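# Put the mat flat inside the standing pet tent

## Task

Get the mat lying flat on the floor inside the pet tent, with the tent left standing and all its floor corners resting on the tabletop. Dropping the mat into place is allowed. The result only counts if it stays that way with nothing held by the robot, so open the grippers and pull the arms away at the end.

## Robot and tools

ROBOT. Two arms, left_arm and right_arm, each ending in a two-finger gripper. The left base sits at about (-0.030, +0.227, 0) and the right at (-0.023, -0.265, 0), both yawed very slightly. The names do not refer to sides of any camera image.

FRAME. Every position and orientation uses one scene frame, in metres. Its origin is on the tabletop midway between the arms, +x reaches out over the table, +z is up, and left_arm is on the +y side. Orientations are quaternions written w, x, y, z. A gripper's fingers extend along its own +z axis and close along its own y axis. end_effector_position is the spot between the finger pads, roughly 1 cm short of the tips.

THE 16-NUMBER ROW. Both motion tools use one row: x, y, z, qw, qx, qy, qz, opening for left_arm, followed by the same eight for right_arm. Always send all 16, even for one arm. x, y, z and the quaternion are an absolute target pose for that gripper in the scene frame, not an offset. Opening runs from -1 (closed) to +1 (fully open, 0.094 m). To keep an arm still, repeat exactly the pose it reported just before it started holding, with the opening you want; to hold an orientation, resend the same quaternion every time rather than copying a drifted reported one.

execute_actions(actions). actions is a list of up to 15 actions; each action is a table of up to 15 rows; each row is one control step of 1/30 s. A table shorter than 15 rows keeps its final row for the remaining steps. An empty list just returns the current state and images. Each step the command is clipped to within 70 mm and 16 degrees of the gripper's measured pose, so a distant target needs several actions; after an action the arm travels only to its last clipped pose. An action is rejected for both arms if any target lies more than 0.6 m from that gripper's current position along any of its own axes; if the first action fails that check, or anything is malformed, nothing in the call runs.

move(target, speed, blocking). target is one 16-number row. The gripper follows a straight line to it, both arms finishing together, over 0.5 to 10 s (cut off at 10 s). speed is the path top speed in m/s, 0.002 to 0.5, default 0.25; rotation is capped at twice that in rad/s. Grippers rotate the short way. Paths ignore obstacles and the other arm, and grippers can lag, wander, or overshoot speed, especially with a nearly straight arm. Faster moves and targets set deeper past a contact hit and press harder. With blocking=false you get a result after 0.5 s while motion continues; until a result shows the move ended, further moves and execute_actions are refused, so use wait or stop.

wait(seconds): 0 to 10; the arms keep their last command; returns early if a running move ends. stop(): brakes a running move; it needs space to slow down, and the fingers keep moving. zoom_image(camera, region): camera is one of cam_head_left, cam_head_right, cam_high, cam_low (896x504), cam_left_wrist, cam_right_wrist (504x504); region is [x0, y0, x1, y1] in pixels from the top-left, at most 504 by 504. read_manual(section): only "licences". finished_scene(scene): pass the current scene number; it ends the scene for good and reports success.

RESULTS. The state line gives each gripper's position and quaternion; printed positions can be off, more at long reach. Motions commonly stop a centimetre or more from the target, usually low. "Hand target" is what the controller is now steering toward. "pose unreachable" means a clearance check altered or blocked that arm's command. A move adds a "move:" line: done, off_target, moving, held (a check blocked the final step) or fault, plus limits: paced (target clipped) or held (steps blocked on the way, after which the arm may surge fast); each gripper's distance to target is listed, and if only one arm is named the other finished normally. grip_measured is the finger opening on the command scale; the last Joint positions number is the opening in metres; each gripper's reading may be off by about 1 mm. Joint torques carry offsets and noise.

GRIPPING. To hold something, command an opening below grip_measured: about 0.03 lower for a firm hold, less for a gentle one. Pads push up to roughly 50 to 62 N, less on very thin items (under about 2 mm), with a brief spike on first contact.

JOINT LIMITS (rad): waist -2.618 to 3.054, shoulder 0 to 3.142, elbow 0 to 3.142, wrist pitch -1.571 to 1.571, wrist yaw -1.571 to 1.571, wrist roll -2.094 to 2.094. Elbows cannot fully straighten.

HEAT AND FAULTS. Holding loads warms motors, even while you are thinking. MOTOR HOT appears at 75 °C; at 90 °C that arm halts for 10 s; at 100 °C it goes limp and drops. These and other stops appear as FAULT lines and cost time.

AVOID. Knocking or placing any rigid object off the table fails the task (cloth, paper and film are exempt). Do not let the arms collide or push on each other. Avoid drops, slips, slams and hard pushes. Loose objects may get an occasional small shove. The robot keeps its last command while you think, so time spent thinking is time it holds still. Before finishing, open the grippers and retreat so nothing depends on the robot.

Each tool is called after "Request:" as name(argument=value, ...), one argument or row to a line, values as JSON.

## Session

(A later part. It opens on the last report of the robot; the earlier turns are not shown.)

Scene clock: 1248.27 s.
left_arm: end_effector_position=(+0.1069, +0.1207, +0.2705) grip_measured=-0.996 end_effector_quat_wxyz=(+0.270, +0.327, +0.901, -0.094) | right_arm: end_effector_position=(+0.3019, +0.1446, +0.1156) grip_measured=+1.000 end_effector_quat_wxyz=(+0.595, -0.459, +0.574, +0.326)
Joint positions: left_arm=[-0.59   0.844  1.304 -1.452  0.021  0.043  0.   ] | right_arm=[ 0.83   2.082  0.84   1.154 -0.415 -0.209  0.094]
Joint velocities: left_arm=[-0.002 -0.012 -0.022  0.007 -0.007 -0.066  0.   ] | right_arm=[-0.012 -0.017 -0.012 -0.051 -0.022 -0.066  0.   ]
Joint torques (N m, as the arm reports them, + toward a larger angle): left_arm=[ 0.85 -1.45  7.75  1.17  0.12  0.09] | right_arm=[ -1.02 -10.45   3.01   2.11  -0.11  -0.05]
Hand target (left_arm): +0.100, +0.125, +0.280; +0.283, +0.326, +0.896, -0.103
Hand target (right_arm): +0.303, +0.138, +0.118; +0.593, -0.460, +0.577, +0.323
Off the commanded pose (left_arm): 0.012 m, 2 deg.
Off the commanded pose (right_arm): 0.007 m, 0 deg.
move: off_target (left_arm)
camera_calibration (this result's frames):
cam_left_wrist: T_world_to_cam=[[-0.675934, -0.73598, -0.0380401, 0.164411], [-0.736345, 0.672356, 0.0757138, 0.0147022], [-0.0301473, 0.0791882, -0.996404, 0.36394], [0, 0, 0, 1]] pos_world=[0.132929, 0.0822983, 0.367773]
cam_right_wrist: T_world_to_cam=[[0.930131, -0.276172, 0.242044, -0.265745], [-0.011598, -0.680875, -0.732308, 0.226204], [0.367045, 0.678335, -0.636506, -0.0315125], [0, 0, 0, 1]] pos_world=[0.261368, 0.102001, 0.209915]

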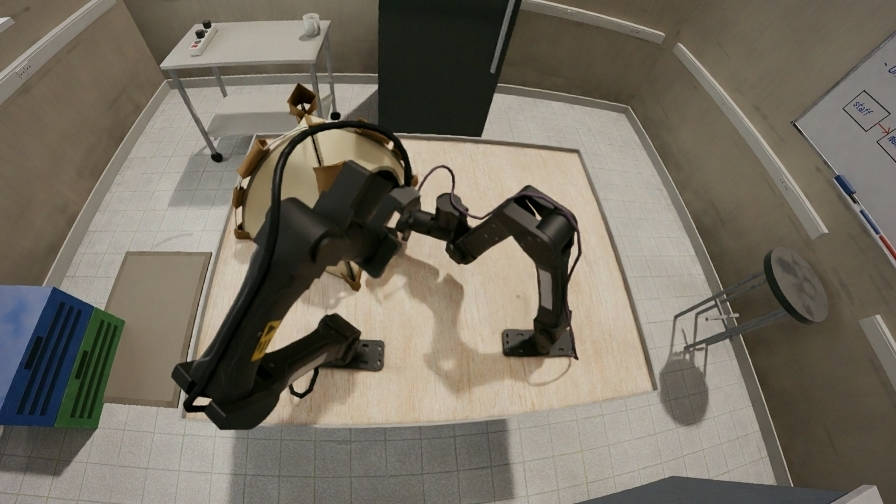

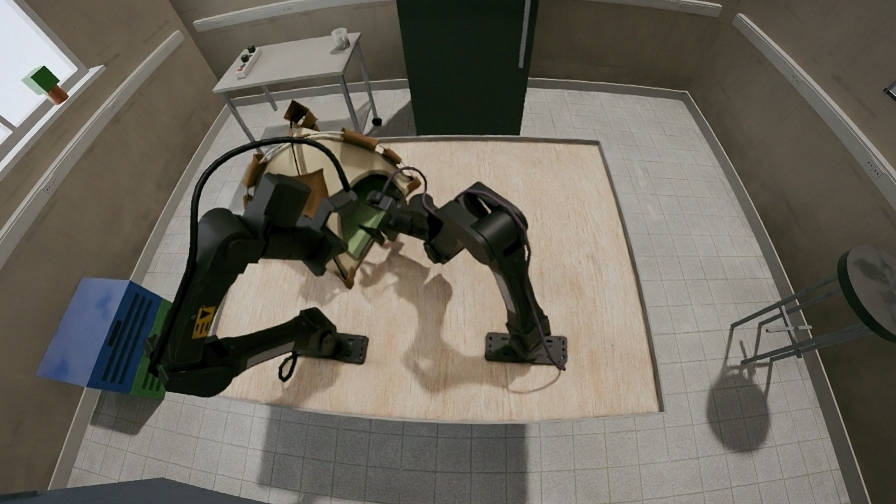

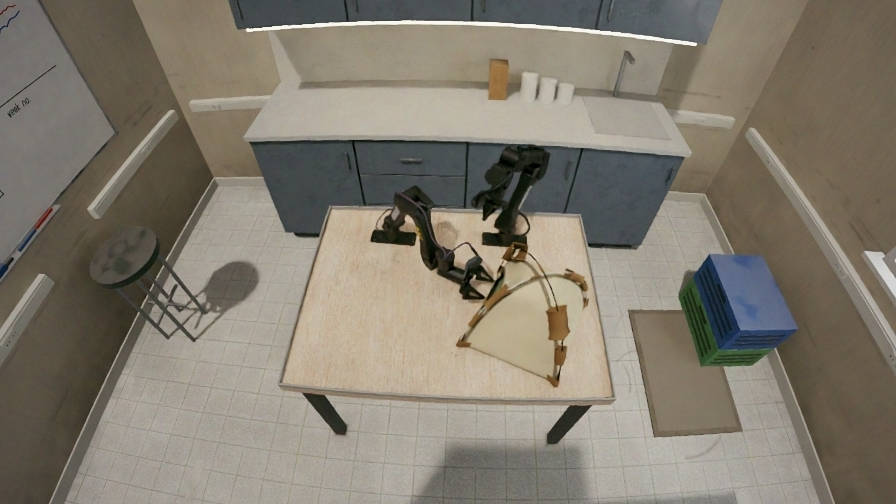

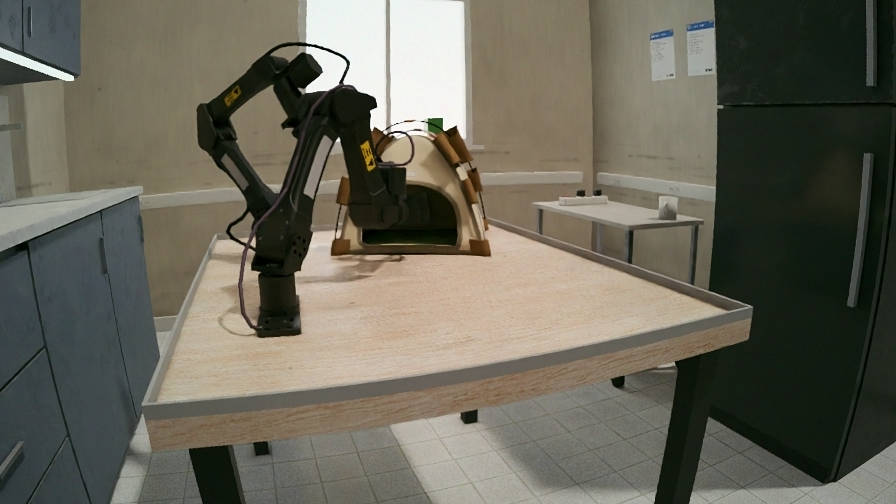

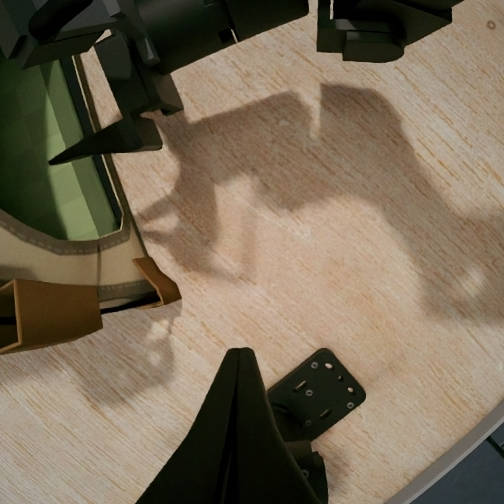

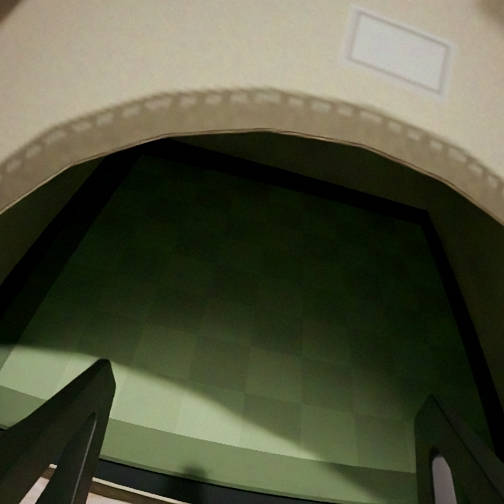

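Request:
move(
  target=[0.10,0.125,0.28,0.2826,0.3262,0.8962,-0.1028,-1.0, 0.22,-0.15,0.2,0.5,-0.25,0.8,0.2,1.0],
  speed=0.2,
)

Request:
zoom_image(
  camera="cam_low",
  region=[325,150,505,270],
)

Request:
zoom_image(
  camera="cam_head_right",
  region=[300,140,460,300],
)

Scene clock: 1254.20 s.
left_arm: end_effector_position=(+0.1069, +0.1207, +0.2705) grip_measured=-0.996 end_effector_quat_wxyz=(+0.270, +0.327, +0.901, -0.094) | right_arm: end_effector_position=(+0.2211, -0.1511, +0.1886) grip_measured=+1.000 end_effector_quat_wxyz=(+0.493, -0.251, +0.809, +0.201)
Joint positions: left_arm=[-0.59   0.844  1.304 -1.452  0.021  0.043  0.   ] | right_arm=[ 0.158  0.645  0.5   -0.383 -0.533 -0.202  0.094]
Joint velocities: left_arm=[ 0.012  0.012  0.002 -0.007 -0.037 -0.007 -0.001] | right_arm=[-0.012 -0.012 -0.012 -0.007 -0.007 -0.051  0.   ]
Joint torques (N m, as the arm reports them, + toward a larger angle): left_arm=[ 0.79 -1.4   7.72  1.19  0.13  0.11] | right_arm=[-1.04  0.88  8.99  1.83 -0.31 -0.05]
Hand target (left_arm): +0.100, +0.125, +0.280; +0.283, +0.326, +0.896, -0.103
Hand target (right_arm): +0.223, -0.152, +0.201; +0.500, -0.253, +0.804, +0.200
Off the commanded pose (left_arm): 0.012 m, 2 deg.
Off the commanded pose (right_arm): 0.011 m, 1 deg.
move: off_target (left_arm, right_arm)
camera_calibration (this result's frames):
cam_left_wrist: T_world_to_cam=[[-0.675934, -0.73598, -0.0380401, 0.164411], [-0.736345, 0.672356, 0.0757138, 0.0147022], [-0.0301473, 0.0791882, -0.996404, 0.36394], [0, 0, 0, 1]] pos_world=[0.132929, 0.0822983, 0.367773]
cam_right_wrist: T_world_to_cam=[[0.688097, -0.724416, -0.0417645, -0.250569], [-0.645804, -0.585151, -0.490444, 0.186501], [0.330847, 0.364445, -0.870471, 0.249892], [0, 0, 0, 1]] pos_world=[0.210183, -0.163457, 0.298527]

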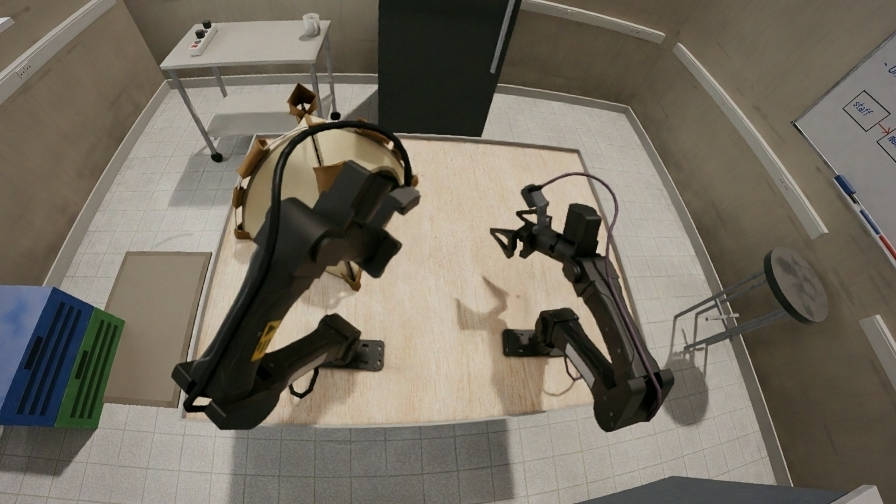

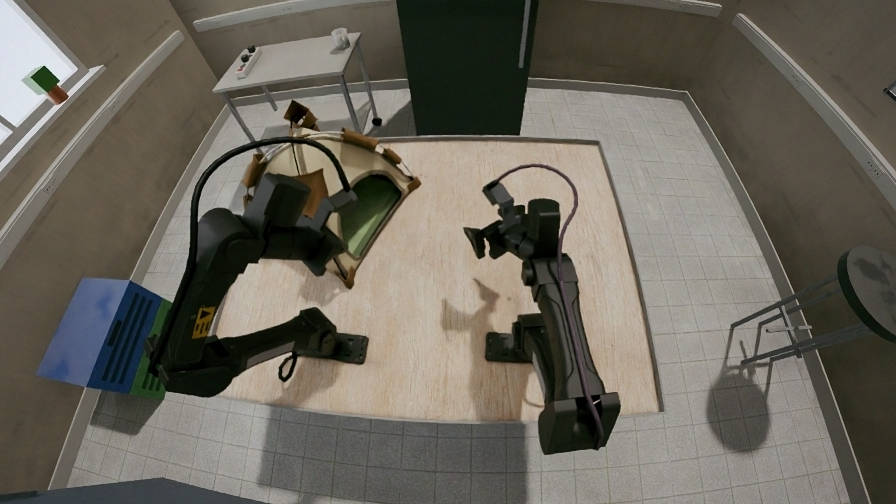

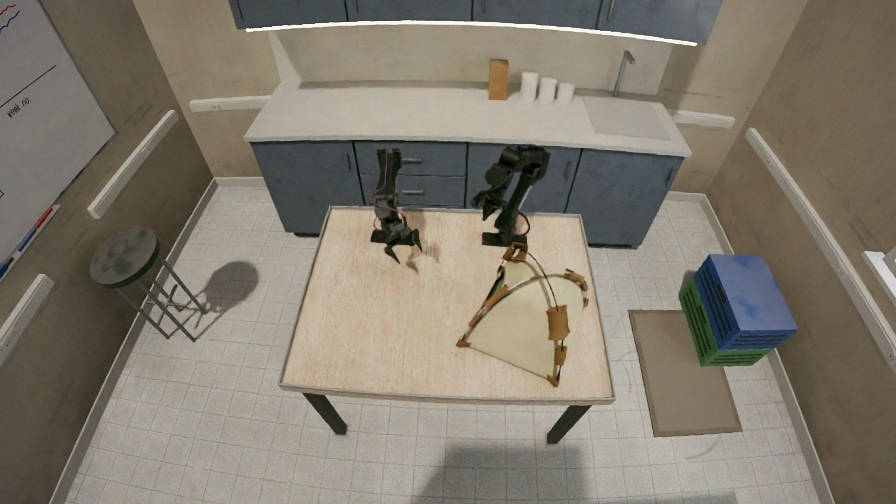

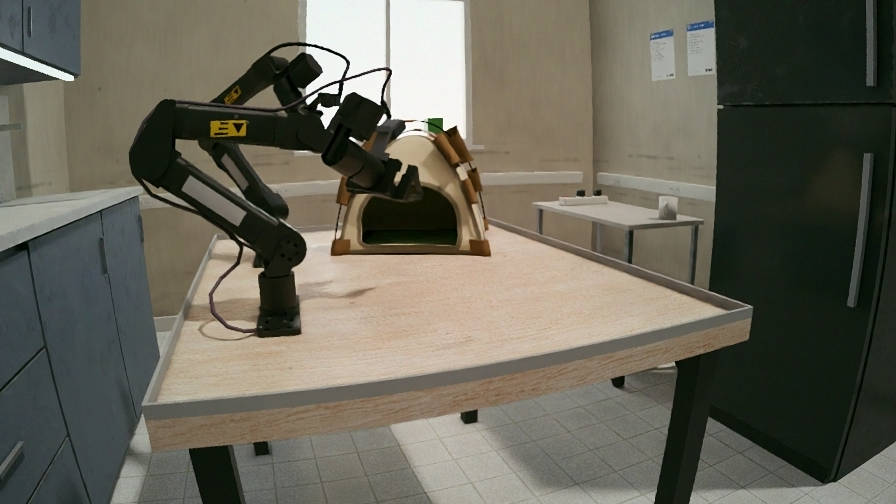

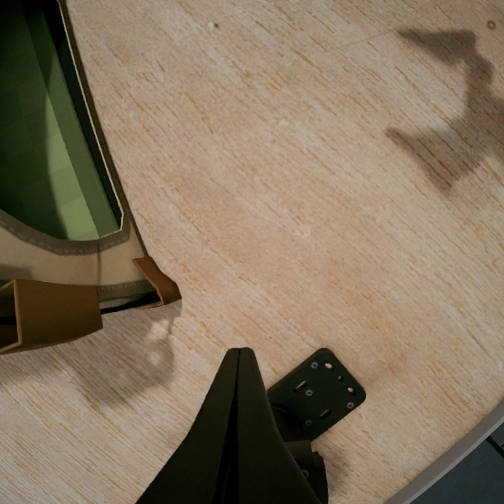

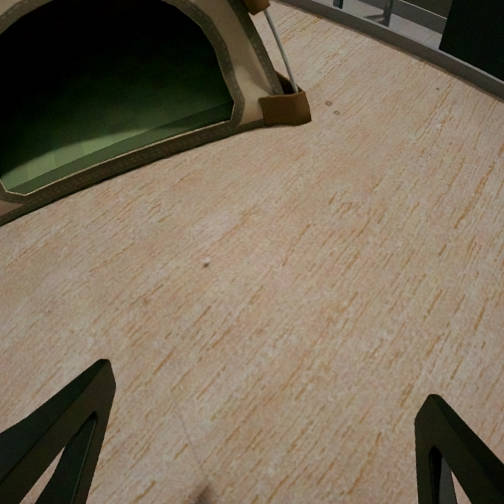

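Region (325, 150, 505, 270) of cam_low's 896x504 image, scaled by 2.800, with more detail than that image has.

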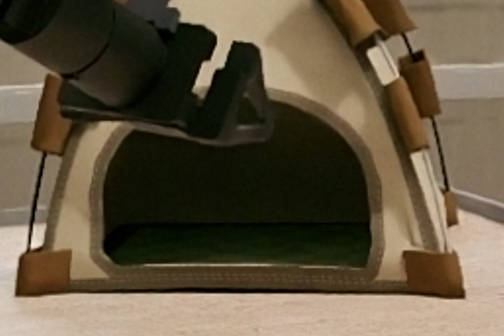

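Region (300, 140, 460, 300) of cam_head_right's 896x504 image, scaled by 3.150, with more detail than that image has.

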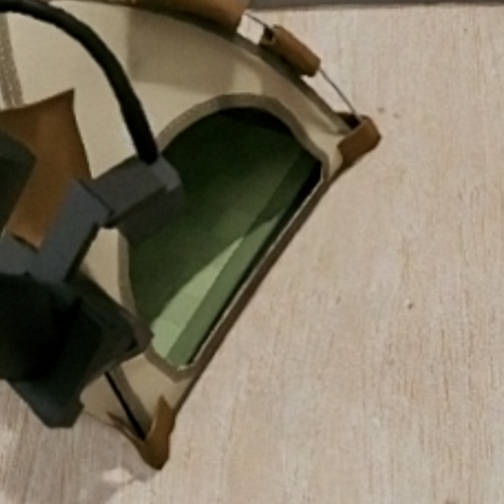

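Request:
zoom_image(
  camera="cam_high",
  region=[440,230,640,420],
)

Request:
zoom_image(
  camera="cam_left_wrist",
  region=[0,100,220,320],
)

Region (440, 230, 640, 420) of cam_high's 896x504 image, scaled by 2.520, with more detail than that image has; it fills the top 479 rows of this view, and the rest is white.

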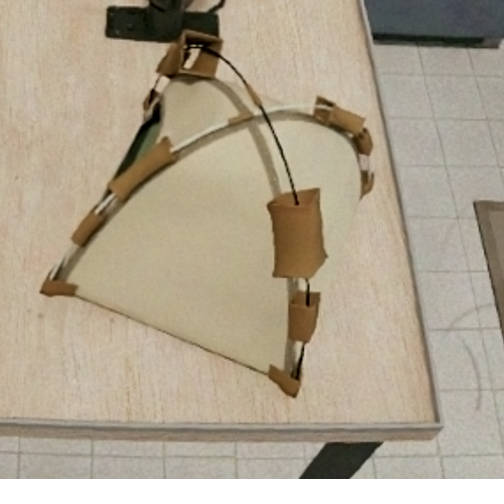

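Region (0, 100, 220, 320) of cam_left_wrist's 504x504 image, scaled by 2.291, with more detail than that image has.

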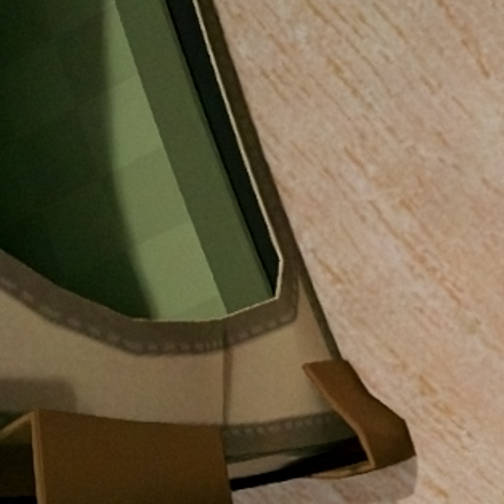

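Request:
move(
  target=[0.03,0.07,0.28,0.2463,0.5470,0.7813,-0.1725,-1.0, 0.22,-0.15,0.2,0.5,-0.25,0.8,0.2,1.0],
  speed=0.25,
)

Scene clock: 1263.67 s.
left_arm: end_effector_position=(+0.0311, +0.0650, +0.2705) grip_measured=-0.996 end_effector_quat_wxyz=(+0.232, +0.551, +0.784, -0.167) | right_arm: end_effector_position=(+0.2212, -0.1517, +0.1880) grip_measured=+1.000 end_effector_quat_wxyz=(+0.492, -0.249, +0.810, +0.200)
Joint positions: left_arm=[-1.138  0.844  1.304 -1.452  0.023  0.025  0.   ] | right_arm=[ 0.157  0.645  0.501 -0.386 -0.53  -0.2    0.094]
Joint velocities: left_arm=[-0.032 -0.017 -0.007 -0.022 -0.007  0.007 -0.001] | right_arm=[ 0.012 -0.012 -0.002 -0.007 -0.037 -0.022  0.   ]
Joint torques (N m, as the arm reports them, + toward a larger angle): left_arm=[-0.72 -0.65  7.41  1.38 -0.11 -0.07] | right_arm=[ 0.57 -0.88  8.09  1.88 -0.13  0.1 ]
Hand target (left_arm): +0.031, +0.067, +0.280; +0.249, +0.546, +0.781, -0.174
Hand target (right_arm): +0.220, -0.150, +0.200; +0.502, -0.251, +0.803, +0.201
Off the commanded pose (left_arm): 0.011 m, 2 deg.
Off the commanded pose (right_arm): 0.012 m, 1 deg.
move: off_target (left_arm, right_arm)
camera_calibration (this result's frames):
cam_left_wrist: T_world_to_cam=[[-0.956731, -0.289752, -0.0266436, 0.0487629], [-0.290951, 0.953785, 0.0751126, -0.0356024], [0.00364824, 0.0796145, -0.996819, 0.365111], [0, 0, 0, 1]] pos_world=[0.0349624, 0.0190181, 0.367923]
cam_right_wrist: T_world_to_cam=[[0.684913, -0.727309, -0.0437756, -0.250431], [-0.650001, -0.582755, -0.487746, 0.186667], [0.329232, 0.362518, -0.871887, 0.249933], [0, 0, 0, 1]] pos_world=[0.210572, -0.163965, 0.297997]

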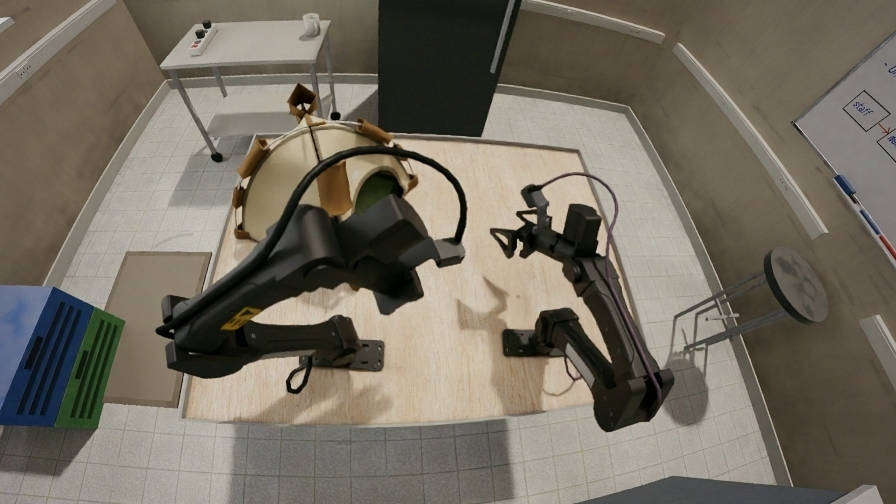

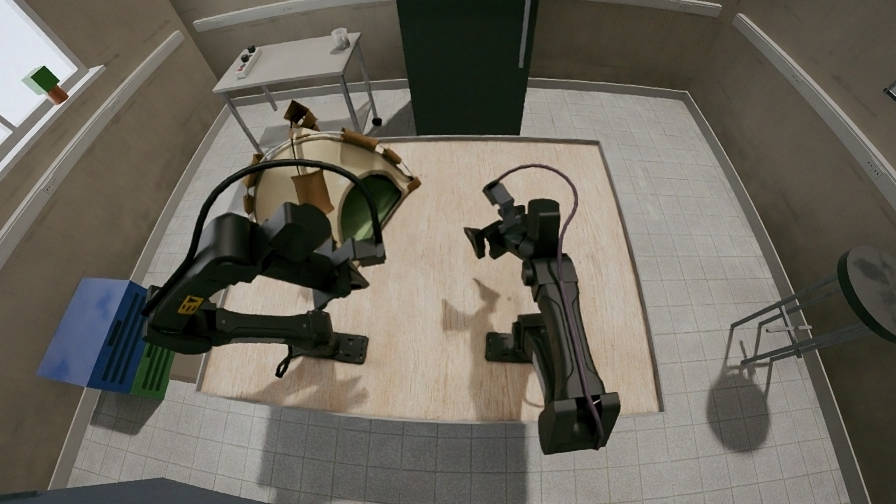

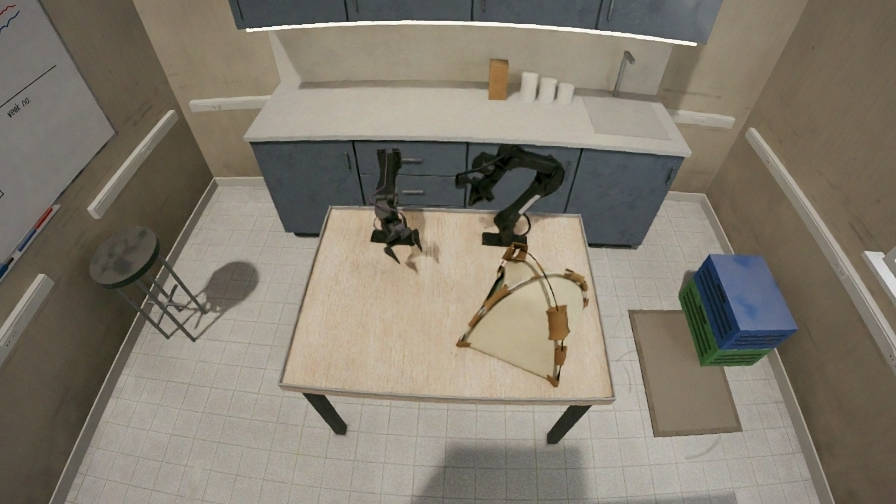

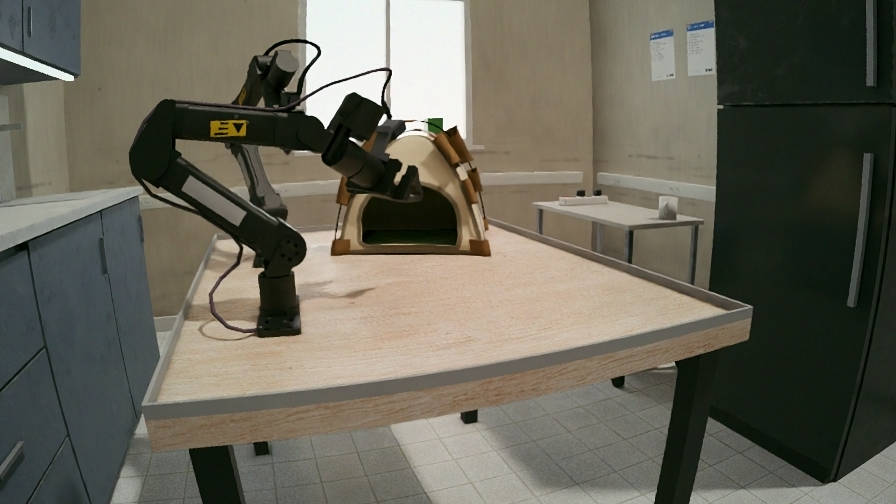

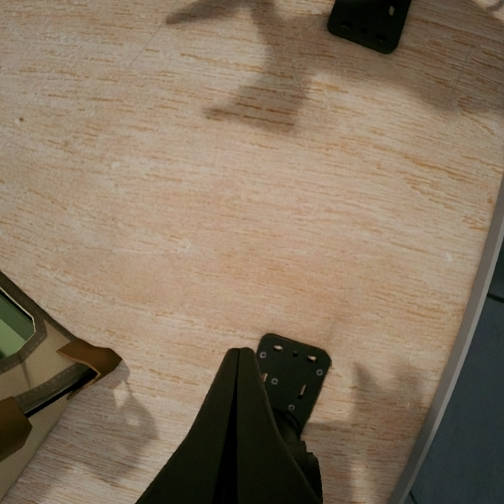

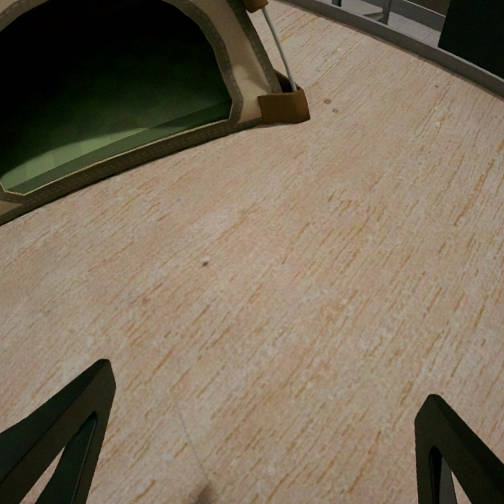

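Request:
zoom_image(
  camera="cam_head_left",
  region=[200,80,440,300],
)

Region (200, 80, 440, 300) of cam_head_left's 896x504 image, scaled by 2.100, with more detail than that image has; it fills the top 462 rows of this view, and the rest is white.

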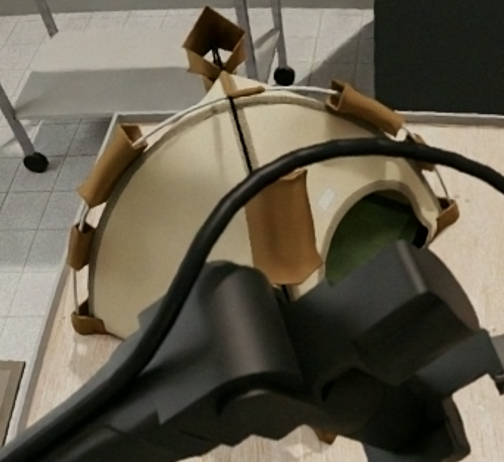

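The back-left corner is on the tabletop inside the rim, and the mat is flat in the tent. Ending scene 1.

Request:
finished_scene(
  scene=1,
)

The scene is finished: the task was done.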